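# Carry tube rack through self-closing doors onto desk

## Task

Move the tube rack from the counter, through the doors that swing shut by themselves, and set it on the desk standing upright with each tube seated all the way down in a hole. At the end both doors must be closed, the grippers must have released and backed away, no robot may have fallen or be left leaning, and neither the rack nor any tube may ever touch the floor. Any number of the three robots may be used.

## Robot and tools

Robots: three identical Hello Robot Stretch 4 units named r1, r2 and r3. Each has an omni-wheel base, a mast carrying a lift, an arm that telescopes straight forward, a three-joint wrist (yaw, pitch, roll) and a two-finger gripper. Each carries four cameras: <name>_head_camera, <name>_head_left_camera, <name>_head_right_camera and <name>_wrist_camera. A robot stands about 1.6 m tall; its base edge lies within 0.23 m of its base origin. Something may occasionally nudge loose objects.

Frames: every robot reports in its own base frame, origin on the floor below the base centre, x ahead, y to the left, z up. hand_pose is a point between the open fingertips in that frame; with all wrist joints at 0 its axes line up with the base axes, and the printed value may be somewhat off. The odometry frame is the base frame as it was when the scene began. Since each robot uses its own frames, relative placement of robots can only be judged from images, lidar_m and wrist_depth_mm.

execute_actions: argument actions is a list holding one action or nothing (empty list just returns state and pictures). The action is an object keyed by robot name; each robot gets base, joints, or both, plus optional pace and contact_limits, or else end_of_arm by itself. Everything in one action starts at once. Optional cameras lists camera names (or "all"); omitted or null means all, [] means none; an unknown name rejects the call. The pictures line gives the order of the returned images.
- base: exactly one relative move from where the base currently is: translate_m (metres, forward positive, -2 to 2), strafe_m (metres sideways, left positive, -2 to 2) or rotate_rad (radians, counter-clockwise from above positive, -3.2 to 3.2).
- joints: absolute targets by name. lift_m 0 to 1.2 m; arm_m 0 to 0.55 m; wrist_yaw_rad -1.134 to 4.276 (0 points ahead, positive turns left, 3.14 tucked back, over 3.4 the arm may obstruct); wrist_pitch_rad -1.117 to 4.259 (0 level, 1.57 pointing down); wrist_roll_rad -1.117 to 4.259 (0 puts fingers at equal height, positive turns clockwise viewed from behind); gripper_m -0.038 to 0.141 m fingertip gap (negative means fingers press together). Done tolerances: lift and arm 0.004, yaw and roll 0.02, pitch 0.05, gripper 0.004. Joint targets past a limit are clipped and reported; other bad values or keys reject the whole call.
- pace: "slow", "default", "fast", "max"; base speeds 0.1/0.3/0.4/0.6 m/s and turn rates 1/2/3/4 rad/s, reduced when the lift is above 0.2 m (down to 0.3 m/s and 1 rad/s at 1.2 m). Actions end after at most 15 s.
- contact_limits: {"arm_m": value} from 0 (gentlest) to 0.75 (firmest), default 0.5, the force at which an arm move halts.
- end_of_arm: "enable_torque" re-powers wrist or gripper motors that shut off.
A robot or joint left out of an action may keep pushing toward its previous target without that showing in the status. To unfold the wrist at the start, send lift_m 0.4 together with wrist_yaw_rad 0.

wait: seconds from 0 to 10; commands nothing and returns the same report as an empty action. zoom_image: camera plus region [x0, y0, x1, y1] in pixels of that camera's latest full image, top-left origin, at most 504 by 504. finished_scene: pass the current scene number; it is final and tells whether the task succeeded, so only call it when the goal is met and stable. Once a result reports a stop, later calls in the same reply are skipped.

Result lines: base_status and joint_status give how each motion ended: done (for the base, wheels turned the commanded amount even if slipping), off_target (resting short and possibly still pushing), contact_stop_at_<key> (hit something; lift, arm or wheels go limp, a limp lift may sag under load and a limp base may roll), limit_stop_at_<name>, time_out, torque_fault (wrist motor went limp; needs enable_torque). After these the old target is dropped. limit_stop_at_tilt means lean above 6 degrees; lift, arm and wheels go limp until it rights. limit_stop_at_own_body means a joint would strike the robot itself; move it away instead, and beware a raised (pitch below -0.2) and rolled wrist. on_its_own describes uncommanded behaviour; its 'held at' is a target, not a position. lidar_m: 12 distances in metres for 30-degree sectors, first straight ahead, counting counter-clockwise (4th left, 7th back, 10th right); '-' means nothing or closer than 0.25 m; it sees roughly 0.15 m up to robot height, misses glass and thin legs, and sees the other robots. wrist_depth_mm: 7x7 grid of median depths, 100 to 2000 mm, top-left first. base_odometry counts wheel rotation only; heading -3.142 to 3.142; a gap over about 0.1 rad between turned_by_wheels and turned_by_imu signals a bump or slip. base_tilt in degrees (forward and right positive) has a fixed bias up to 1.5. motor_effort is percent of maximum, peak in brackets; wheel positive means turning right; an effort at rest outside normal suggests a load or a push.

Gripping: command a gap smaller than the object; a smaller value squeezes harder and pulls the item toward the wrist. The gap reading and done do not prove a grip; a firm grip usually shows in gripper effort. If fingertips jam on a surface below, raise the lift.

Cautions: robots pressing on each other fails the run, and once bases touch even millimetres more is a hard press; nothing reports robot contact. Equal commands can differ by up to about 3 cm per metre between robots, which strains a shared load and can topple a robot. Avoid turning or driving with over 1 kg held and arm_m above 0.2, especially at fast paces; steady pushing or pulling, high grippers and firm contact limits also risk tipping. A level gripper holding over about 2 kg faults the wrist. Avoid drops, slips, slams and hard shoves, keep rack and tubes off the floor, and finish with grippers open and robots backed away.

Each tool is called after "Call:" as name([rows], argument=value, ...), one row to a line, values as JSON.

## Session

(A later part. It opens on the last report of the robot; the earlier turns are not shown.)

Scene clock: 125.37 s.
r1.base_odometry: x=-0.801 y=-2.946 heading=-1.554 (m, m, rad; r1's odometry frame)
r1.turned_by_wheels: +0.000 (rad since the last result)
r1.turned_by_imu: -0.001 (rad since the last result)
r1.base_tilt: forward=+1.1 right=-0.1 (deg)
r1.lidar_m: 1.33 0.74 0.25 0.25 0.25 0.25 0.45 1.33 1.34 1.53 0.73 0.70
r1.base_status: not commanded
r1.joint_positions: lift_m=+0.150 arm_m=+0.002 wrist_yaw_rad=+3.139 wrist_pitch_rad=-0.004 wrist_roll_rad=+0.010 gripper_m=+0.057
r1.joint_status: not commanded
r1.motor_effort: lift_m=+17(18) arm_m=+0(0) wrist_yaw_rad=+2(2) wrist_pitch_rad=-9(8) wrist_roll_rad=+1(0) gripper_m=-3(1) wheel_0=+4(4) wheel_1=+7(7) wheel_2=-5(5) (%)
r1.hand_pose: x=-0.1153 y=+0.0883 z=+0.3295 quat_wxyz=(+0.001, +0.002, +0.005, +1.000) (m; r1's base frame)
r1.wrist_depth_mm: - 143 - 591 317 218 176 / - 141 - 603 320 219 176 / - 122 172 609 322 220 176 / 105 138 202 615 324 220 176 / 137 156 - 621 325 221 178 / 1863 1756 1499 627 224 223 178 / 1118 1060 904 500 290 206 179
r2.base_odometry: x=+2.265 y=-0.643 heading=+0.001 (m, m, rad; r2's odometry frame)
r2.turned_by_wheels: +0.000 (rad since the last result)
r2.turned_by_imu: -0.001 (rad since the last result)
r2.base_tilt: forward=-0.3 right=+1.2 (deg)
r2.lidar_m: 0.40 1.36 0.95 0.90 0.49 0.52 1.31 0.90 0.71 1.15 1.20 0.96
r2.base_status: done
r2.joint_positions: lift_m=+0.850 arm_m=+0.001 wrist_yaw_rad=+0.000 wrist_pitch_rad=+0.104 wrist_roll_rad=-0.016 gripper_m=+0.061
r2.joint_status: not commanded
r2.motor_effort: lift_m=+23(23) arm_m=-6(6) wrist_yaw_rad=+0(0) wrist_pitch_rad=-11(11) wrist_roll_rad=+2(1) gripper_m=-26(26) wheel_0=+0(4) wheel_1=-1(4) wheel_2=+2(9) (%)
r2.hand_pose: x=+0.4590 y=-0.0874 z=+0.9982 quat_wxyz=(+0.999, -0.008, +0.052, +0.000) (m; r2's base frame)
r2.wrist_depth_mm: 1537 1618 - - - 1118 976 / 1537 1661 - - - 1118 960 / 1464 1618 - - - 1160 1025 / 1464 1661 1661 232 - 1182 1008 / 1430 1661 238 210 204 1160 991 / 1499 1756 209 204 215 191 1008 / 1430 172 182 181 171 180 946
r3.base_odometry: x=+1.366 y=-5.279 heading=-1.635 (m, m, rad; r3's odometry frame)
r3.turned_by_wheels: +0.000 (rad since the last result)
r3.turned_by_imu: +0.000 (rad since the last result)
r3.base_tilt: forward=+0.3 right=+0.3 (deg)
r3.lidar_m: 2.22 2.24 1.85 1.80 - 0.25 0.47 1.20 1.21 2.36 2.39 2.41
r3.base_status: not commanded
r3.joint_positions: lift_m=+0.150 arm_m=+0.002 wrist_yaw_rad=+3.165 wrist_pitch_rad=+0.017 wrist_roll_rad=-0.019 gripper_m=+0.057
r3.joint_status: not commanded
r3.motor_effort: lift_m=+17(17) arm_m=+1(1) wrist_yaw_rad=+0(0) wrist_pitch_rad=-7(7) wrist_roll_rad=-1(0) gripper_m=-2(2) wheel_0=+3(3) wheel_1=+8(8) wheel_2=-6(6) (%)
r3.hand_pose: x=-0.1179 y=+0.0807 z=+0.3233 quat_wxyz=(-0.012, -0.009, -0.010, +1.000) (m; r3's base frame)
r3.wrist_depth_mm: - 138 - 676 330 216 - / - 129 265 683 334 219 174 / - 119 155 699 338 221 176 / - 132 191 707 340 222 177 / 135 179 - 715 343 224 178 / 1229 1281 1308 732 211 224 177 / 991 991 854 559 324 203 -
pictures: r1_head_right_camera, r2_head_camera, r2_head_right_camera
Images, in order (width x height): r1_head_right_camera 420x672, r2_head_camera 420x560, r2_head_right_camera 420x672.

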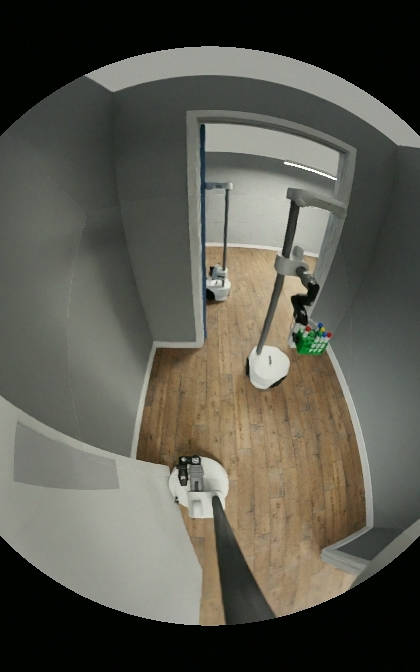

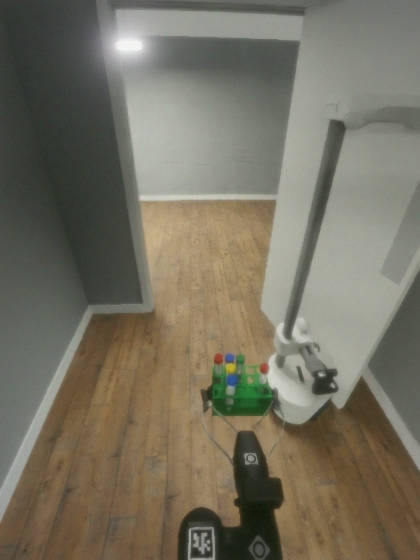

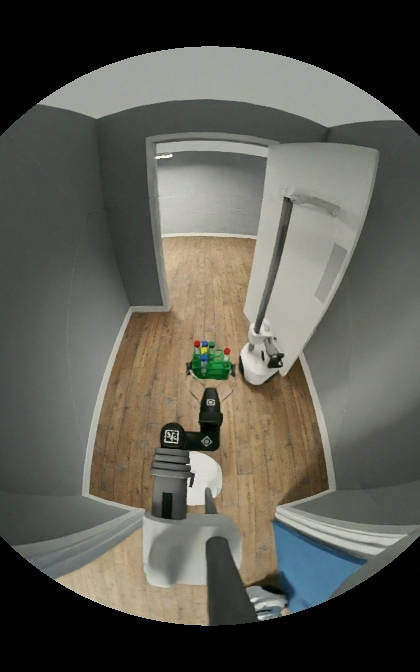

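Call:
execute_actions([
  {"r2":{"base":{"strafe_m":0.1}},"r3":{"base":{"translate_m":0.7}}},
], cameras=[])

Call:
execute_actions([
  {"r2":{"base":{"translate_m":1.2}}},
], cameras=["r2_head_right_camera","r2_head_left_camera"])

Scene clock: 137.77 s.
r1.base_odometry: x=-0.801 y=-2.946 heading=-1.554 (m, m, rad; r1's odometry frame)
r1.turned_by_wheels: +0.000 (rad since the last result)
r1.turned_by_imu: -0.004 (rad since the last result)
r1.base_tilt: forward=+1.1 right=+0.0 (deg)
r1.lidar_m: 1.34 0.75 0.25 0.25 0.25 0.25 0.45 1.35 1.35 1.54 0.76 0.84
r1.base_status: not commanded
r1.joint_positions: lift_m=+0.150 arm_m=+0.002 wrist_yaw_rad=+3.139 wrist_pitch_rad=-0.004 wrist_roll_rad=+0.010 gripper_m=+0.057
r1.joint_status: not commanded
r1.motor_effort: lift_m=+17(18) arm_m=+0(0) wrist_yaw_rad=+1(1) wrist_pitch_rad=-7(6) wrist_roll_rad=+1(1) gripper_m=-2(2) wheel_0=+3(3) wheel_1=+7(7) wheel_2=-5(6) (%)
r1.hand_pose: x=-0.1153 y=+0.0883 z=+0.3295 quat_wxyz=(+0.001, +0.002, +0.005, +1.000) (m; r1's base frame)
r1.wrist_depth_mm: - 142 - 591 319 217 176 / - 141 - 603 320 218 176 / - 122 172 603 322 220 176 / 105 138 202 615 324 220 177 / 137 156 - 621 325 220 177 / 1863 1756 1499 634 224 222 178 / 1098 1060 904 500 291 206 179
r2.base_odometry: x=+2.265 y=-0.543 heading=+0.001 (m, m, rad; r2's odometry frame)
r2.turned_by_wheels: +0.000 (rad since the last result)
r2.turned_by_imu: +0.002 (rad since the last result)
r2.base_tilt: forward=-0.3 right=+1.2 (deg)
r2.lidar_m: 0.41 1.20 0.85 0.81 0.49 0.43 1.11 0.82 0.81 1.18 1.31 0.46
r2.base_status: done
r2.joint_positions: lift_m=+0.850 arm_m=+0.001 wrist_yaw_rad=+0.000 wrist_pitch_rad=+0.104 wrist_roll_rad=-0.016 gripper_m=+0.061
r2.joint_status: not commanded
r2.motor_effort: lift_m=+23(23) arm_m=-6(6) wrist_yaw_rad=+0(0) wrist_pitch_rad=-11(11) wrist_roll_rad=+1(1) gripper_m=-27(27) wheel_0=+1(9) wheel_1=+0(8) wheel_2=+1(2) (%)
r2.hand_pose: x=+0.4590 y=-0.0874 z=+0.9982 quat_wxyz=(+0.999, -0.008, +0.052, +0.000) (m; r2's base frame)
r2.wrist_depth_mm: 1366 1618 - - - 1366 1025 / 1336 1618 - - - 1397 1078 / 1336 1661 1756 - - 1397 1060 / 1336 1756 1618 234 - 1366 1060 / 1308 1661 236 211 205 1397 1042 / 1281 1708 209 211 209 191 1060 / 1308 173 182 181 172 181 878
r3.base_odometry: x=+1.322 y=-5.977 heading=-1.634 (m, m, rad; r3's odometry frame)
r3.turned_by_wheels: +0.000 (rad since the last result)
r3.turned_by_imu: -0.002 (rad since the last result)
r3.base_tilt: forward=+0.3 right=+0.4 (deg)
r3.lidar_m: 1.52 1.54 1.95 1.74 1.84 1.70 1.03 0.78 1.99 2.28 2.32 1.66
r3.base_status: done
r3.joint_positions: lift_m=+0.150 arm_m=+0.002 wrist_yaw_rad=+3.165 wrist_pitch_rad=+0.017 wrist_roll_rad=-0.019 gripper_m=+0.057
r3.joint_status: not commanded
r3.motor_effort: lift_m=+17(16) arm_m=+1(0) wrist_yaw_rad=+0(0) wrist_pitch_rad=-7(7) wrist_roll_rad=-1(2) gripper_m=-2(3) wheel_0=+5(7) wheel_1=+2(12) wheel_2=-3(13) (%)
r3.hand_pose: x=-0.1179 y=+0.0808 z=+0.3233 quat_wxyz=(-0.012, -0.009, -0.010, +1.000) (m; r3's base frame)
r3.wrist_depth_mm: - 137 1281 1808 1921 1921 1983 / - 129 266 1808 1863 1921 1983 / - 118 155 1808 1863 1983 1983 / - 132 191 1756 1808 1921 1983 / 135 180 1255 1756 1863 1921 1921 / 1060 946 1098 1537 211 1430 1366 / 917 904 854 960 878 904 917
pictures: none
No camera images: the call's "cameras" was empty. Leave "cameras" out to get every camera's image.

Scene clock: 143.27 s.
r1.base_odometry: x=-0.801 y=-2.946 heading=-1.554 (m, m, rad; r1's odometry frame)
r1.turned_by_wheels: +0.000 (rad since the last result)
r1.turned_by_imu: -0.002 (rad since the last result)
r1.base_tilt: forward=+1.1 right=+0.0 (deg)
r1.lidar_m: 1.33 0.76 0.25 0.25 0.25 0.25 0.44 0.72 0.49 0.50 1.64 1.49
r1.base_status: not commanded
r1.joint_positions: lift_m=+0.150 arm_m=+0.002 wrist_yaw_rad=+3.139 wrist_pitch_rad=-0.004 wrist_roll_rad=+0.010 gripper_m=+0.057
r1.joint_status: not commanded
r1.motor_effort: lift_m=+17(17) arm_m=+0(0) wrist_yaw_rad=+2(2) wrist_pitch_rad=-8(8) wrist_roll_rad=+1(1) gripper_m=-1(3) wheel_0=+3(4) wheel_1=+7(7) wheel_2=-5(5) (%)
r1.hand_pose: x=-0.1153 y=+0.0883 z=+0.3295 quat_wxyz=(+0.001, +0.002, +0.005, +1.000) (m; r1's base frame)
r1.wrist_depth_mm: - 142 - 591 319 218 176 / - 141 - 597 320 219 176 / - 122 172 609 322 220 176 / 105 137 202 615 322 220 177 / 137 156 - 621 325 221 177 / 1808 1756 1464 627 224 223 178 / 1118 1060 904 500 290 206 179
r2.base_odometry: x=+3.465 y=-0.542 heading=+0.001 (m, m, rad; r2's odometry frame)
r2.turned_by_wheels: +0.000 (rad since the last result)
r2.turned_by_imu: -0.001 (rad since the last result)
r2.base_tilt: forward=-0.3 right=+1.2 (deg)
r2.lidar_m: 0.40 0.75 0.88 0.85 0.88 1.18 1.57 1.67 0.51 0.50 0.81 0.47
r2.base_status: done
r2.joint_positions: lift_m=+0.850 arm_m=+0.001 wrist_yaw_rad=+0.000 wrist_pitch_rad=+0.104 wrist_roll_rad=-0.016 gripper_m=+0.061
r2.joint_status: not commanded
r2.motor_effort: lift_m=+23(23) arm_m=-6(6) wrist_yaw_rad=+0(0) wrist_pitch_rad=-11(11) wrist_roll_rad=+2(1) gripper_m=-26(26) wheel_0=+1(4) wheel_1=+1(5) wheel_2=+2(10) (%)
r2.hand_pose: x=+0.4590 y=-0.0874 z=+0.9982 quat_wxyz=(+0.999, -0.008, +0.052, +0.000) (m; r2's base frame)
r2.wrist_depth_mm: - - - - - - - / - - - - - - - / - - - - - - - / - - - 232 - - - / - - 235 211 204 - - / - - 208 205 215 191 - / 591 172 183 181 172 180 1921
r3.base_odometry: x=+1.322 y=-5.977 heading=-1.634 (m, m, rad; r3's odometry frame)
r3.turned_by_wheels: +0.000 (rad since the last result)
r3.turned_by_imu: +0.000 (rad since the last result)
r3.base_tilt: forward=+0.3 right=+0.3 (deg)
r3.lidar_m: 1.52 1.55 1.94 1.76 1.83 1.73 1.56 1.59 2.03 2.25 2.29 1.65
r3.base_status: not commanded
r3.joint_positions: lift_m=+0.150 arm_m=+0.002 wrist_yaw_rad=+3.165 wrist_pitch_rad=+0.017 wrist_roll_rad=-0.019 gripper_m=+0.057
r3.joint_status: not commanded
r3.motor_effort: lift_m=+17(16) arm_m=+0(1) wrist_yaw_rad=+1(0) wrist_pitch_rad=-7(7) wrist_roll_rad=+0(0) gripper_m=-4(4) wheel_0=+5(5) wheel_1=+3(3) wheel_2=-3(3) (%)
r3.hand_pose: x=-0.1179 y=+0.0808 z=+0.3233 quat_wxyz=(-0.012, -0.009, -0.010, +1.000) (m; r3's base frame)
r3.wrist_depth_mm: - 138 1756 1808 1921 1921 - / - 129 265 1808 1863 1863 1983 / - 119 155 1756 1808 1921 1983 / - 132 191 1756 1808 1863 1921 / 135 179 1708 1756 1808 1921 1921 / 1464 1661 1281 1576 211 1430 1366 / 991 991 842 976 866 904 917
pictures: r2_head_left_camera, r2_head_right_camera
Images, in order (width x height): r2_head_left_camera 420x672, r2_head_right_camera 420x672.

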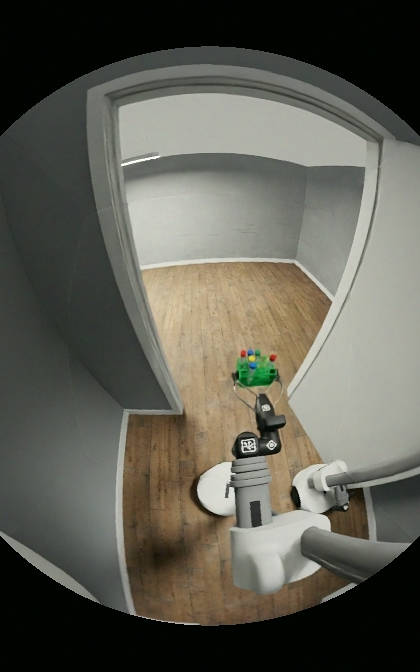

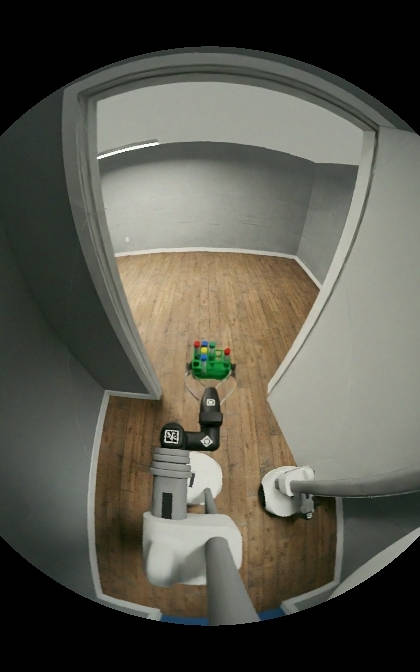

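Call:
execute_actions([
  {"r2":{"base":{"translate_m":1.75}}},
], cameras=[])

Call:
execute_actions([
  {"r2":{"base":{"rotate_rad":1.57},"pace":"slow"},"r1":{"base":{"translate_m":0.6}}},
], cameras=["r2_head_camera","r2_wrist_camera","r1_head_left_camera"])

Scene clock: 152.83 s.
r1.base_odometry: x=-0.801 y=-2.946 heading=-1.554 (m, m, rad; r1's odometry frame)
r1.turned_by_wheels: +0.000 (rad since the last result)
r1.turned_by_imu: -0.003 (rad since the last result)
r1.base_tilt: forward=+1.1 right=-0.1 (deg)
r1.lidar_m: 1.36 0.75 0.25 0.25 0.25 0.25 0.45 1.35 1.33 1.53 1.63 1.45
r1.base_status: not commanded
r1.joint_positions: lift_m=+0.150 arm_m=+0.002 wrist_yaw_rad=+3.139 wrist_pitch_rad=-0.004 wrist_roll_rad=+0.010 gripper_m=+0.057
r1.joint_status: not commanded
r1.motor_effort: lift_m=+17(18) arm_m=+0(0) wrist_yaw_rad=+2(1) wrist_pitch_rad=-8(5) wrist_roll_rad=+1(1) gripper_m=-2(2) wheel_0=+3(3) wheel_1=+7(7) wheel_2=-6(5) (%)
r1.hand_pose: x=-0.1153 y=+0.0883 z=+0.3295 quat_wxyz=(+0.001, +0.002, +0.005, +1.000) (m; r1's base frame)
r1.wrist_depth_mm: - 142 - 591 319 219 176 / - 141 - 603 320 219 176 / - 122 172 609 322 220 177 / 105 138 202 621 322 220 177 / 138 156 - 621 325 221 178 / 1921 1756 1499 634 225 222 179 / 1098 1060 904 504 293 205 179
r2.base_odometry: x=+5.215 y=-0.539 heading=+0.001 (m, m, rad; r2's odometry frame)
r2.turned_by_wheels: +0.000 (rad since the last result)
r2.turned_by_imu: -0.002 (rad since the last result)
r2.base_tilt: forward=-0.3 right=+1.2 (deg)
r2.lidar_m: 0.41 2.26 1.86 1.75 1.39 1.01 1.99 1.11 1.29 2.20 2.27 0.45
r2.base_status: done
r2.joint_positions: lift_m=+0.850 arm_m=+0.001 wrist_yaw_rad=+0.000 wrist_pitch_rad=+0.104 wrist_roll_rad=-0.016 gripper_m=+0.061
r2.joint_status: not commanded
r2.motor_effort: lift_m=+23(23) arm_m=-6(6) wrist_yaw_rad=+0(1) wrist_pitch_rad=-11(11) wrist_roll_rad=+0(1) gripper_m=-31(28) wheel_0=+0(7) wheel_1=+0(5) wheel_2=+1(6) (%)
r2.hand_pose: x=+0.4590 y=-0.0874 z=+0.9982 quat_wxyz=(+0.999, -0.008, +0.052, +0.000) (m; r2's base frame)
r2.wrist_depth_mm: 1921 - 1983 1983 - 1983 - / 1983 1921 - 1983 - - 1921 / 1983 - 1921 1983 - - - / 1983 1983 - 234 - 1983 - / - - 237 210 203 - - / - - 208 203 214 190 - / - 172 183 181 172 180 1983
r3.base_odometry: x=+1.322 y=-5.977 heading=-1.634 (m, m, rad; r3's odometry frame)
r3.turned_by_wheels: +0.000 (rad since the last result)
r3.turned_by_imu: +0.000 (rad since the last result)
r3.base_tilt: forward=+0.3 right=+0.3 (deg)
r3.lidar_m: 1.53 1.53 1.93 1.76 1.84 1.74 1.57 1.60 2.00 2.29 2.30 1.65
r3.base_status: not commanded
r3.joint_positions: lift_m=+0.150 arm_m=+0.002 wrist_yaw_rad=+3.165 wrist_pitch_rad=+0.017 wrist_roll_rad=-0.019 gripper_m=+0.057
r3.joint_status: not commanded
r3.motor_effort: lift_m=+17(16) arm_m=+1(1) wrist_yaw_rad=+1(1) wrist_pitch_rad=-7(7) wrist_roll_rad=+1(0) gripper_m=-3(5) wheel_0=+5(5) wheel_1=+2(2) wheel_2=-3(3) (%)
r3.hand_pose: x=-0.1179 y=+0.0808 z=+0.3233 quat_wxyz=(-0.012, -0.009, -0.010, +1.000) (m; r3's base frame)
r3.wrist_depth_mm: - 138 1756 1808 1863 1921 1983 / - 129 265 1808 1863 1921 1983 / - 119 155 1808 1863 1863 1983 / - 132 191 1808 1808 1863 1921 / 135 179 1708 1756 1808 1863 1921 / 1430 1618 1281 1576 211 1430 1397 / 991 976 842 960 878 904 917
pictures: none
No camera images: the call's "cameras" was empty. Leave "cameras" out to get every camera's image.

Scene clock: 156.30 s.
r1.base_odometry: x=-0.791 y=-3.546 heading=-1.553 (m, m, rad; r1's odometry frame)
r1.turned_by_wheels: +0.000 (rad since the last result)
r1.turned_by_imu: -0.001 (rad since the last result)
r1.base_tilt: forward=+1.1 right=-0.1 (deg)
r1.lidar_m: 0.75 0.68 0.52 0.48 0.56 0.79 1.06 0.79 1.62 1.57 1.12 0.85
r1.base_status: done
r1.joint_positions: lift_m=+0.150 arm_m=+0.002 wrist_yaw_rad=+3.139 wrist_pitch_rad=-0.004 wrist_roll_rad=+0.010 gripper_m=+0.057
r1.joint_status: not commanded
r1.motor_effort: lift_m=+17(17) arm_m=+0(0) wrist_yaw_rad=+2(1) wrist_pitch_rad=-6(7) wrist_roll_rad=+1(0) gripper_m=-2(3) wheel_0=+5(10) wheel_1=+2(10) wheel_2=-3(12) (%)
r1.hand_pose: x=-0.1153 y=+0.0883 z=+0.3295 quat_wxyz=(+0.001, +0.002, +0.005, +1.000) (m; r1's base frame)
r1.wrist_depth_mm: - 142 1308 1661 1661 991 654 / - 141 1281 1618 1618 991 661 / - 122 172 1618 1618 1008 668 / 105 138 202 1618 1618 1008 683 / 137 156 1281 1576 1576 1025 676 / 831 991 1118 1537 224 1042 683 / 820 931 904 946 878 891 699
r2.base_odometry: x=+5.215 y=-0.539 heading=+1.571 (m, m, rad; r2's odometry frame)
r2.turned_by_wheels: +1.570 (rad since the last result)
r2.turned_by_imu: +1.569 (rad since the last result)
r2.base_tilt: forward=-0.3 right=+1.2 (deg)
r2.lidar_m: 0.40 1.39 0.99 1.52 1.13 1.28 2.20 2.26 2.30 2.20 2.28 0.45
r2.base_status: done
r2.joint_positions: lift_m=+0.850 arm_m=+0.001 wrist_yaw_rad=+0.000 wrist_pitch_rad=+0.104 wrist_roll_rad=-0.016 gripper_m=+0.061
r2.joint_status: not commanded
r2.motor_effort: lift_m=+23(23) arm_m=-6(6) wrist_yaw_rad=+0(0) wrist_pitch_rad=-11(11) wrist_roll_rad=+1(1) gripper_m=-25(27) wheel_0=-2(7) wheel_1=-1(5) wheel_2=-1(6) (%)
r2.hand_pose: x=+0.4590 y=-0.0874 z=+0.9982 quat_wxyz=(+0.999, -0.008, +0.052, +0.000) (m; r2's base frame)
r2.wrist_depth_mm: 1576 - - - - - - / 1537 - - - - - - / 1499 - - - - - - / 1464 - 1576 232 - - - / 1499 - 237 211 204 - - / 1464 - 208 203 213 190 - / 1430 172 182 180 172 181 1863
r3.base_odometry: x=+1.322 y=-5.977 heading=-1.634 (m, m, rad; r3's odometry frame)
r3.turned_by_wheels: +0.000 (rad since the last result)
r3.turned_by_imu: +0.000 (rad since the last result)
r3.base_tilt: forward=+0.3 right=+0.3 (deg)
r3.lidar_m: 1.51 1.55 1.97 1.78 1.82 1.69 1.57 1.60 2.02 2.28 2.30 1.67
r3.base_status: not commanded
r3.joint_positions: lift_m=+0.150 arm_m=+0.002 wrist_yaw_rad=+3.165 wrist_pitch_rad=+0.017 wrist_roll_rad=-0.019 gripper_m=+0.057
r3.joint_status: not commanded
r3.motor_effort: lift_m=+17(16) arm_m=+0(0) wrist_yaw_rad=+1(0) wrist_pitch_rad=-7(8) wrist_roll_rad=-1(1) gripper_m=-2(3) wheel_0=+5(5) wheel_1=+3(2) wheel_2=-3(3) (%)
r3.hand_pose: x=-0.1179 y=+0.0808 z=+0.3233 quat_wxyz=(-0.012, -0.009, -0.010, +1.000) (m; r3's base frame)
r3.wrist_depth_mm: - 138 1756 1808 1863 1921 1983 / - 129 266 1756 1863 1921 1983 / - 119 156 1808 1863 1921 1983 / - 132 191 1756 1808 1921 1983 / 135 180 1708 1756 1808 1921 1921 / 1430 1618 1308 1537 211 1430 1366 / 991 991 866 960 878 904 917
pictures: r1_head_left_camera, r2_head_camera, r2_wrist_camera
camera_calibration (this result's frames):
r2_wrist_camera: T_world_to_cam=[[0.0239891, -0.999351, -0.02688, -0.0621072], [-0.0627792, 0.0253288, -0.997706, 1.09557], [0.997739, 0.0256216, -0.0621309, -0.167996], [0, 0, 0, 1]] pos_world=[0.237885, -0.0855119, 1.08095]
Images, in order (width x height): r1_head_left_camera 420x672, r2_head_camera 420x560, r2_wrist_camera 616x392.

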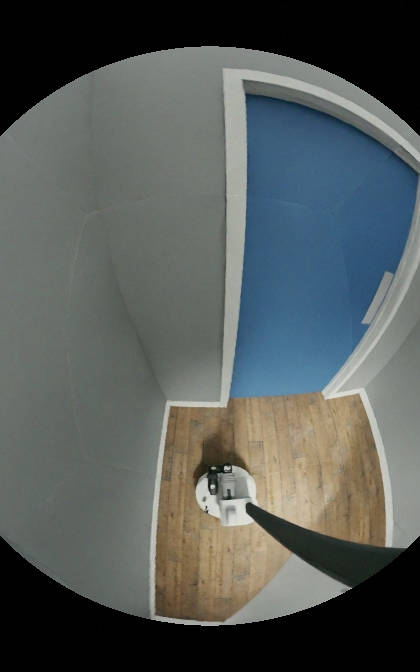

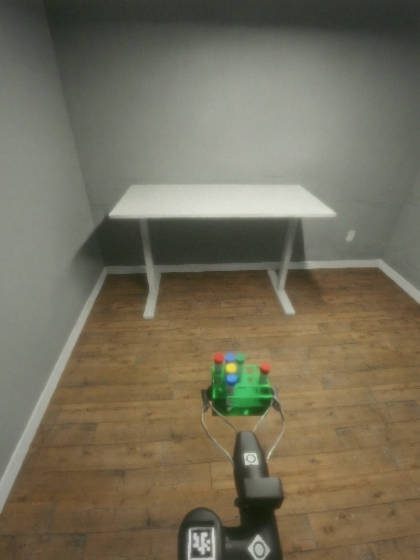

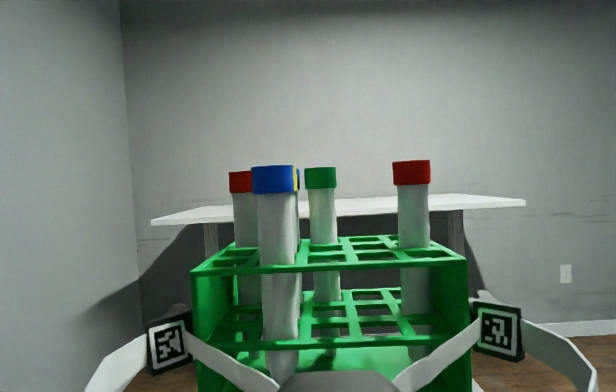

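Call:
execute_actions([
  {"r2":{"base":{"translate_m":1.35},"joints":{"lift_m":0.92,"arm_m":0.15}}},
], cameras=["r2_head_camera","r2_wrist_camera"])

Call:
execute_actions([
  {"r2":{"joints":{"lift_m":0.84},"pace":"slow"}},
], cameras=["r2_wrist_camera"])

Scene clock: 164.83 s.
r1.base_odometry: x=-0.791 y=-3.546 heading=-1.553 (m, m, rad; r1's odometry frame)
r1.turned_by_wheels: +0.000 (rad since the last result)
r1.turned_by_imu: -0.003 (rad since the last result)
r1.base_tilt: forward=+1.1 right=+0.0 (deg)
r1.lidar_m: 0.75 0.69 0.53 0.51 0.54 0.76 1.47 1.57 1.63 1.58 1.13 0.86
r1.base_status: not commanded
r1.joint_positions: lift_m=+0.150 arm_m=+0.002 wrist_yaw_rad=+3.139 wrist_pitch_rad=-0.004 wrist_roll_rad=+0.010 gripper_m=+0.057
r1.joint_status: not commanded
r1.motor_effort: lift_m=+17(17) arm_m=+0(0) wrist_yaw_rad=+2(2) wrist_pitch_rad=-5(6) wrist_roll_rad=+0(1) gripper_m=-2(1) wheel_0=+5(4) wheel_1=+3(3) wheel_2=-3(3) (%)
r1.hand_pose: x=-0.1153 y=+0.0883 z=+0.3295 quat_wxyz=(+0.001, +0.002, +0.005, +1.000) (m; r1's base frame)
r1.wrist_depth_mm: - 142 1661 1618 1661 991 661 / - 141 1618 1661 1618 1008 661 / - 122 172 1661 1661 991 661 / 105 138 202 1618 1576 1025 691 / 137 156 1618 1618 1576 1025 676 / 1618 1618 1499 1576 224 1042 676 / 1098 1060 917 960 866 891 683
r2.base_odometry: x=+5.215 y=+0.811 heading=+1.571 (m, m, rad; r2's odometry frame)
r2.turned_by_wheels: +0.000 (rad since the last result)
r2.turned_by_imu: -0.002 (rad since the last result)
r2.base_tilt: forward=-0.3 right=+1.2 (deg)
r2.lidar_m: 0.41 0.42 0.57 0.99 1.01 1.35 3.49 3.20 2.25 2.14 0.57 0.42
r2.base_status: done
r2.joint_positions: lift_m=+0.920 arm_m=+0.149 wrist_yaw_rad=+0.000 wrist_pitch_rad=+0.104 wrist_roll_rad=-0.016 gripper_m=+0.061
r2.joint_status: all done
r2.motor_effort: lift_m=+24(26) arm_m=+6(7) wrist_yaw_rad=+0(1) wrist_pitch_rad=-11(11) wrist_roll_rad=+2(0) gripper_m=-26(26) wheel_0=+1(1) wheel_1=+1(4) wheel_2=+3(10) (%)
r2.hand_pose: x=+0.6067 y=-0.0874 z=+1.0681 quat_wxyz=(+0.999, -0.008, +0.052, +0.000) (m; r2's base frame)
r2.wrist_depth_mm: 809 820 809 809 831 820 831 / 809 798 809 842 820 842 831 / 820 831 809 820 854 842 842 / 820 820 809 232 831 831 831 / 842 831 236 211 204 854 866 / 654 621 209 204 213 191 525 / 436 172 182 181 172 180 338
r3.base_odometry: x=+1.322 y=-5.977 heading=-1.634 (m, m, rad; r3's odometry frame)
r3.turned_by_wheels: +0.000 (rad since the last result)
r3.turned_by_imu: +0.000 (rad since the last result)
r3.base_tilt: forward=+0.3 right=+0.3 (deg)
r3.lidar_m: 1.52 1.56 1.95 1.76 1.83 1.72 1.56 1.60 2.00 2.26 2.28 1.65
r3.base_status: not commanded
r3.joint_positions: lift_m=+0.150 arm_m=+0.002 wrist_yaw_rad=+3.165 wrist_pitch_rad=+0.017 wrist_roll_rad=-0.019 gripper_m=+0.057
r3.joint_status: not commanded
r3.motor_effort: lift_m=+16(16) arm_m=+0(0) wrist_yaw_rad=+1(1) wrist_pitch_rad=-7(7) wrist_roll_rad=-1(1) gripper_m=-3(3) wheel_0=+5(4) wheel_1=+3(2) wheel_2=-3(3) (%)
r3.hand_pose: x=-0.1179 y=+0.0808 z=+0.3233 quat_wxyz=(-0.012, -0.009, -0.010, +1.000) (m; r3's base frame)
r3.wrist_depth_mm: - 138 1756 1808 1863 1863 1983 / - 129 266 1808 1863 1921 1921 / - 119 155 1808 1808 1921 1983 / - 132 191 1808 1808 1921 1983 / 135 180 1756 1756 1808 1863 1921 / 1464 1618 1281 1537 211 1430 1366 / 991 991 854 960 878 891 917
pictures: r2_head_camera, r2_wrist_camera
camera_calibration (this result's frames):
r2_wrist_camera: T_world_to_cam=[[0.0240185, -0.99935, -0.0268785, -0.0637829], [-0.0627248, 0.0253268, -0.997709, 1.17462], [0.997742, 0.0256495, -0.0620757, -0.311146], [0, 0, 0, 1]] pos_world=[0.385653, -0.0855101, 1.1509]
Images, in order (width x height): r2_head_camera 420x560, r2_wrist_camera 616x392.

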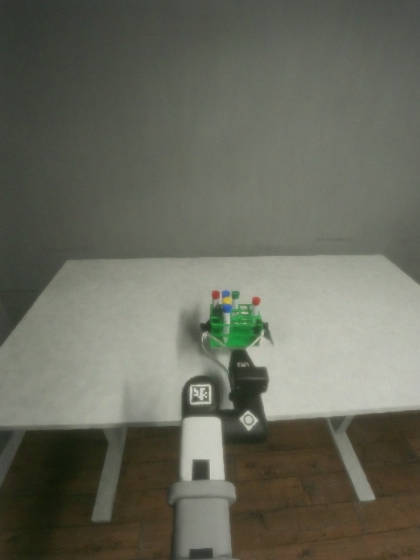

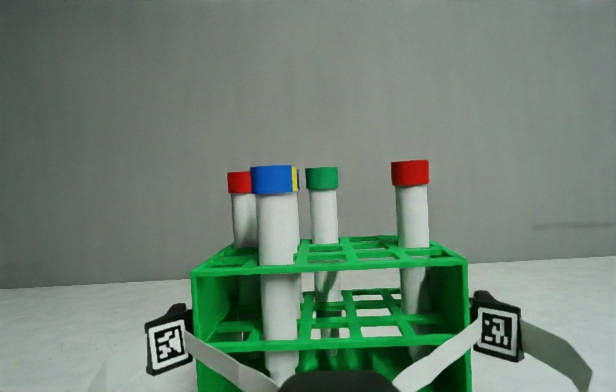

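Scene clock: 166.37 s.
r1.base_odometry: x=-0.791 y=-3.546 heading=-1.553 (m, m, rad; r1's odometry frame)
r1.turned_by_wheels: +0.000 (rad since the last result)
r1.turned_by_imu: -0.001 (rad since the last result)
r1.base_tilt: forward=+1.0 right=+0.0 (deg)
r1.lidar_m: 0.74 0.70 0.53 0.50 0.55 0.79 1.45 1.56 1.62 1.57 1.14 0.86
r1.base_status: not commanded
r1.joint_positions: lift_m=+0.150 arm_m=+0.002 wrist_yaw_rad=+3.139 wrist_pitch_rad=-0.004 wrist_roll_rad=+0.010 gripper_m=+0.057
r1.joint_status: not commanded
r1.motor_effort: lift_m=+17(17) arm_m=+0(0) wrist_yaw_rad=+2(2) wrist_pitch_rad=-6(7) wrist_roll_rad=+1(1) gripper_m=-3(3) wheel_0=+5(5) wheel_1=+3(3) wheel_2=-4(3) (%)
r1.hand_pose: x=-0.1153 y=+0.0883 z=+0.3295 quat_wxyz=(+0.001, +0.002, +0.005, +1.000) (m; r1's base frame)
r1.wrist_depth_mm: - 142 1661 1618 1618 991 654 / - 141 1661 1618 1618 991 661 / - 122 172 1661 1618 1025 668 / 105 138 202 1618 1618 1025 691 / 137 156 1618 1576 1576 1025 676 / 1618 1618 1499 1576 224 1042 683 / 1098 1060 891 960 866 891 691
r2.base_odometry: x=+5.215 y=+0.811 heading=+1.571 (m, m, rad; r2's odometry frame)
r2.turned_by_wheels: +0.000 (rad since the last result)
r2.turned_by_imu: +0.000 (rad since the last result)
r2.base_tilt: forward=-0.3 right=+1.2 (deg)
r2.lidar_m: 0.40 0.42 0.57 0.98 1.00 1.33 3.49 3.21 2.25 2.13 0.61 0.45
r2.base_status: not commanded
r2.joint_positions: lift_m=+0.840 arm_m=+0.149 wrist_yaw_rad=+0.000 wrist_pitch_rad=+0.104 wrist_roll_rad=-0.016 gripper_m=+0.061
r2.joint_status: all done
r2.motor_effort: lift_m=+17(22) arm_m=+6(6) wrist_yaw_rad=+0(0) wrist_pitch_rad=-10(11) wrist_roll_rad=+1(0) gripper_m=-30(25) wheel_0=+1(1) wheel_1=+1(1) wheel_2=+2(2) (%)
r2.hand_pose: x=+0.6067 y=-0.0874 z=+0.9887 quat_wxyz=(+0.999, -0.008, +0.052, +0.000) (m; r2's base frame)
r2.wrist_depth_mm: 798 798 809 820 809 820 831 / 820 809 820 831 831 831 831 / 820 820 842 831 831 820 831 / 831 820 831 232 831 831 842 / 759 699 238 210 205 535 512 / 387 373 208 202 214 191 310 / 259 172 183 180 172 180 200
r3.base_odometry: x=+1.322 y=-5.977 heading=-1.634 (m, m, rad; r3's odometry frame)
r3.turned_by_wheels: +0.000 (rad since the last result)
r3.turned_by_imu: +0.000 (rad since the last result)
r3.base_tilt: forward=+0.3 right=+0.3 (deg)
r3.lidar_m: 1.51 1.56 1.94 1.77 1.84 1.72 1.57 1.61 2.04 2.26 2.31 1.64
r3.base_status: not commanded
r3.joint_positions: lift_m=+0.150 arm_m=+0.002 wrist_yaw_rad=+3.165 wrist_pitch_rad=+0.017 wrist_roll_rad=-0.019 gripper_m=+0.057
r3.joint_status: not commanded
r3.motor_effort: lift_m=+16(16) arm_m=+1(1) wrist_yaw_rad=+0(1) wrist_pitch_rad=-7(7) wrist_roll_rad=-1(0) gripper_m=-3(4) wheel_0=+5(5) wheel_1=+3(3) wheel_2=-3(3) (%)
r3.hand_pose: x=-0.1179 y=+0.0808 z=+0.3233 quat_wxyz=(-0.012, -0.009, -0.010, +1.000) (m; r3's base frame)
r3.wrist_depth_mm: - 138 1708 1808 1921 1983 - / - 129 265 1808 1863 1921 1983 / - 119 155 1808 1808 1921 1983 / - 132 191 1808 1808 1863 1921 / 135 179 1708 1756 1808 1863 1921 / 1430 1618 1281 1576 211 1430 1366 / 991 991 854 976 878 891 917
pictures: r2_wrist_camera
camera_calibration (this result's frames):
r2_wrist_camera: T_world_to_cam=[[0.0240184, -0.99935, -0.0268787, -0.065918], [-0.062725, 0.025327, -0.997709, 1.09536], [0.997742, 0.0256494, -0.0620759, -0.316078], [0, 0, 0, 1]] pos_world=[0.385654, -0.0855101, 1.07146]
Images, in order (width x height): r2_wrist_camera 616x392.

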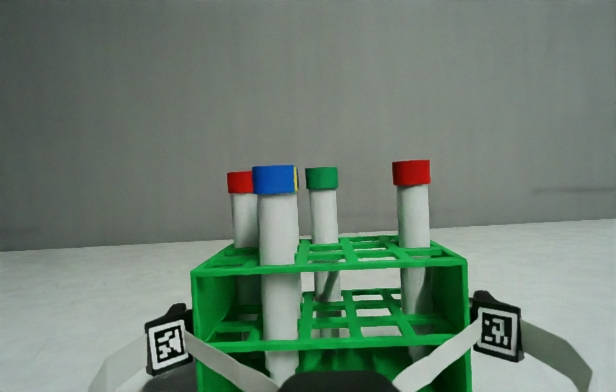

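Depths match those at pickup: it's on the desk.

Call:
execute_actions([
  {"r2":{"joints":{"gripper_m":0.141},"pace":"slow"}},
], cameras=[])

Call:
execute_actions([
  {"r2":{"joints":{"arm_m":0},"base":{"translate_m":-0.4}}},
], cameras=["r2_wrist_camera","r2_head_left_camera"])

Call:
finished_scene(scene=1)

Scene clock: 177.57 s.
r1.base_odometry: x=-0.791 y=-3.546 heading=-1.553 (m, m, rad; r1's odometry frame)
r1.turned_by_wheels: +0.000 (rad since the last result)
r1.turned_by_imu: -0.004 (rad since the last result)
r1.base_tilt: forward=+1.1 right=-0.1 (deg)
r1.lidar_m: 0.74 0.69 0.53 0.51 0.54 0.78 1.47 1.55 1.61 1.56 1.15 0.85
r1.base_status: not commanded
r1.joint_positions: lift_m=+0.150 arm_m=+0.002 wrist_yaw_rad=+3.139 wrist_pitch_rad=-0.004 wrist_roll_rad=+0.010 gripper_m=+0.057
r1.joint_status: not commanded
r1.motor_effort: lift_m=+17(17) arm_m=+0(0) wrist_yaw_rad=+1(2) wrist_pitch_rad=-8(8) wrist_roll_rad=+1(1) gripper_m=-2(3) wheel_0=+4(4) wheel_1=+3(3) wheel_2=-3(3) (%)
r1.hand_pose: x=-0.1153 y=+0.0883 z=+0.3295 quat_wxyz=(+0.001, +0.002, +0.005, +1.000) (m; r1's base frame)
r1.wrist_depth_mm: - 142 1661 1618 1661 991 654 / - 141 1661 1618 1618 1008 661 / - 122 172 1618 1618 1008 668 / 105 138 202 1618 1618 1025 683 / 137 156 1576 1618 1618 1042 683 / 1618 1618 1499 1576 224 1042 683 / 1098 1060 891 960 878 891 683
r2.base_odometry: x=+5.215 y=+0.811 heading=+1.571 (m, m, rad; r2's odometry frame)
r2.turned_by_wheels: +0.000 (rad since the last result)
r2.turned_by_imu: +0.002 (rad since the last result)
r2.base_tilt: forward=-0.3 right=+1.2 (deg)
r2.lidar_m: 0.40 0.39 0.59 0.97 1.01 1.34 3.50 3.16 2.25 2.14 0.58 0.44
r2.base_status: not commanded
r2.joint_positions: lift_m=+0.840 arm_m=+0.149 wrist_yaw_rad=+0.000 wrist_pitch_rad=+0.103 wrist_roll_rad=-0.016 gripper_m=+0.141
r2.joint_status: all done
r2.motor_effort: lift_m=+17(17) arm_m=+6(6) wrist_yaw_rad=+0(0) wrist_pitch_rad=-8(10) wrist_roll_rad=+3(1) gripper_m=+0(29) wheel_0=+1(1) wheel_1=+1(1) wheel_2=+2(2) (%)
r2.hand_pose: x=+0.6068 y=-0.0874 z=+0.9890 quat_wxyz=(+0.999, -0.008, +0.051, +0.000) (m; r2's base frame)
r2.wrist_depth_mm: 809 809 809 809 820 831 831 / 809 809 820 809 831 842 842 / 809 809 820 842 820 842 831 / 831 820 831 254 831 842 831 / 759 715 508 206 229 544 512 / 392 377 214 205 224 195 312 / 260 240 222 164 209 205 226
r3.base_odometry: x=+1.322 y=-5.977 heading=-1.634 (m, m, rad; r3's odometry frame)
r3.turned_by_wheels: +0.000 (rad since the last result)
r3.turned_by_imu: +0.000 (rad since the last result)
r3.base_tilt: forward=+0.3 right=+0.4 (deg)
r3.lidar_m: 1.50 1.54 1.93 1.75 1.84 1.71 1.55 1.56 2.01 2.26 2.29 1.66
r3.base_status: not commanded
r3.joint_positions: lift_m=+0.150 arm_m=+0.002 wrist_yaw_rad=+3.165 wrist_pitch_rad=+0.017 wrist_roll_rad=-0.019 gripper_m=+0.057
r3.joint_status: not commanded
r3.motor_effort: lift_m=+17(16) arm_m=+1(0) wrist_yaw_rad=+1(1) wrist_pitch_rad=-7(8) wrist_roll_rad=+0(2) gripper_m=-4(3) wheel_0=+5(5) wheel_1=+2(2) wheel_2=-3(3) (%)
r3.hand_pose: x=-0.1179 y=+0.0808 z=+0.3233 quat_wxyz=(-0.012, -0.009, -0.010, +1.000) (m; r3's base frame)
r3.wrist_depth_mm: - 138 1756 1808 1921 1921 1983 / - 129 265 1808 1863 1921 1983 / - 119 156 1756 1808 1863 1921 / - 132 191 1808 1808 1863 1983 / 135 180 1708 1756 1863 1863 1921 / 1464 1618 1281 1537 211 1430 1397 / 991 991 854 960 878 904 917
pictures: none
No camera images: the call's "cameras" was empty. Leave "cameras" out to get every camera's image.

Scene clock: 180.37 s.
r1.base_odometry: x=-0.791 y=-3.546 heading=-1.553 (m, m, rad; r1's odometry frame)
r1.turned_by_wheels: +0.000 (rad since the last result)
r1.turned_by_imu: -0.001 (rad since the last result)
r1.base_tilt: forward=+1.1 right=+0.0 (deg)
r1.lidar_m: 0.74 0.70 0.53 0.50 0.54 0.77 1.47 1.55 1.61 1.57 1.17 0.85
r1.base_status: not commanded
r1.joint_positions: lift_m=+0.150 arm_m=+0.002 wrist_yaw_rad=+3.139 wrist_pitch_rad=-0.004 wrist_roll_rad=+0.010 gripper_m=+0.057
r1.joint_status: not commanded
r1.motor_effort: lift_m=+18(17) arm_m=+0(0) wrist_yaw_rad=+1(2) wrist_pitch_rad=-6(6) wrist_roll_rad=+1(0) gripper_m=-2(3) wheel_0=+4(4) wheel_1=+3(3) wheel_2=-3(3) (%)
r1.hand_pose: x=-0.1153 y=+0.0883 z=+0.3295 quat_wxyz=(+0.001, +0.002, +0.005, +1.000) (m; r1's base frame)
r1.wrist_depth_mm: - 142 1618 1661 1618 976 668 / - 141 1661 1618 1661 991 661 / - 122 172 1618 1618 1025 668 / 105 138 202 1618 1618 1025 683 / 137 156 1618 1618 1576 1042 676 / 1618 1576 1499 1618 224 1042 683 / 1118 1060 891 946 878 878 683
r2.base_odometry: x=+5.215 y=+0.411 heading=+1.571 (m, m, rad; r2's odometry frame)
r2.turned_by_wheels: +0.000 (rad since the last result)
r2.turned_by_imu: +0.001 (rad since the last result)
r2.base_tilt: forward=-0.3 right=+1.2 (deg)
r2.lidar_m: 0.78 0.83 1.01 0.95 0.99 1.43 3.16 3.24 2.29 2.14 1.18 0.84
r2.base_status: done
r2.joint_positions: lift_m=+0.840 arm_m=+0.001 wrist_yaw_rad=+0.000 wrist_pitch_rad=+0.102 wrist_roll_rad=-0.016 gripper_m=+0.141
r2.joint_status: all done
r2.motor_effort: lift_m=+17(17) arm_m=-6(6) wrist_yaw_rad=+1(0) wrist_pitch_rad=-8(8) wrist_roll_rad=+1(0) gripper_m=-2(3) wheel_0=+0(4) wheel_1=+0(6) wheel_2=-1(9) (%)
r2.hand_pose: x=+0.4590 y=-0.0874 z=+0.9890 quat_wxyz=(+0.999, -0.008, +0.051, +0.000) (m; r2's base frame)
r2.wrist_depth_mm: 1336 1336 1366 1397 1336 1430 1430 / 1336 1397 1366 1366 1366 1430 1397 / 1336 1366 1366 1397 1397 1366 1397 / 1366 1397 1366 1255 1397 1397 1397 / 798 723 668 723 707 654 715 / 1366 991 1430 1430 1430 200 1397 / 1336 931 1397 168 1464 1430 1430
r3.base_odometry: x=+1.322 y=-5.977 heading=-1.634 (m, m, rad; r3's odometry frame)
r3.turned_by_wheels: +0.000 (rad since the last result)
r3.turned_by_imu: +0.000 (rad since the last result)
r3.base_tilt: forward=+0.3 right=+0.3 (deg)
r3.lidar_m: 1.53 1.54 1.94 1.76 1.84 1.71 1.56 1.57 2.04 2.27 2.32 1.65
r3.base_status: not commanded
r3.joint_positions: lift_m=+0.150 arm_m=+0.002 wrist_yaw_rad=+3.165 wrist_pitch_rad=+0.017 wrist_roll_rad=-0.019 gripper_m=+0.057
r3.joint_status: not commanded
r3.motor_effort: lift_m=+17(16) arm_m=+1(1) wrist_yaw_rad=+0(0) wrist_pitch_rad=-7(7) wrist_roll_rad=-2(0) gripper_m=-4(2) wheel_0=+5(5) wheel_1=+2(3) wheel_2=-3(3) (%)
r3.hand_pose: x=-0.1179 y=+0.0808 z=+0.3233 quat_wxyz=(-0.012, -0.009, -0.010, +1.000) (m; r3's base frame)
r3.wrist_depth_mm: - 138 1756 1808 1863 1921 1983 / - 129 266 1808 1863 1921 1983 / - 119 155 1756 1863 1921 1983 / - 132 191 1756 1808 1863 1983 / 135 179 1708 1756 1808 1863 1921 / 1464 1618 1281 1576 211 1464 1366 / 991 991 854 960 878 904 917
pictures: r2_head_left_camera, r2_wrist_camera
camera_calibration (this result's frames):
r2_wrist_camera: T_world_to_cam=[[0.0239267, -0.999353, -0.0268493, -0.0623837], [-0.0614906, 0.0253349, -0.997786, 1.08595], [0.997821, 0.0255247, -0.0608447, -0.169936], [0, 0, 0, 1]] pos_world=[0.237834, -0.0855183, 1.07153]
Images, in order (width x height): r2_head_left_camera 420x672, r2_wrist_camera 616x392.

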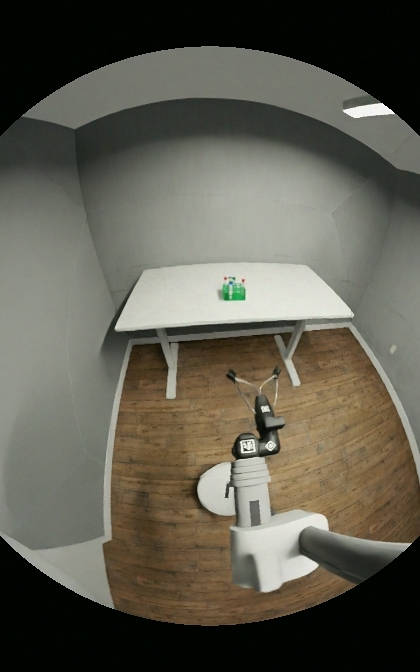

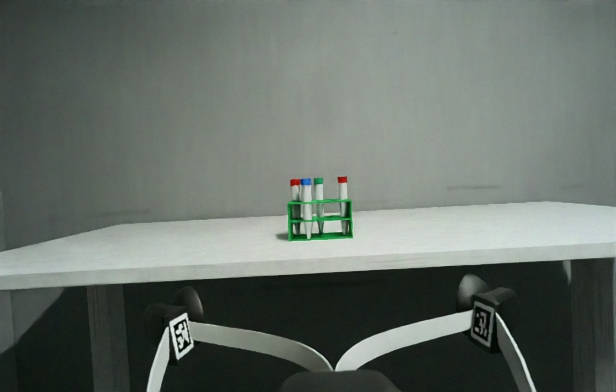

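The scene is finished: the task was done.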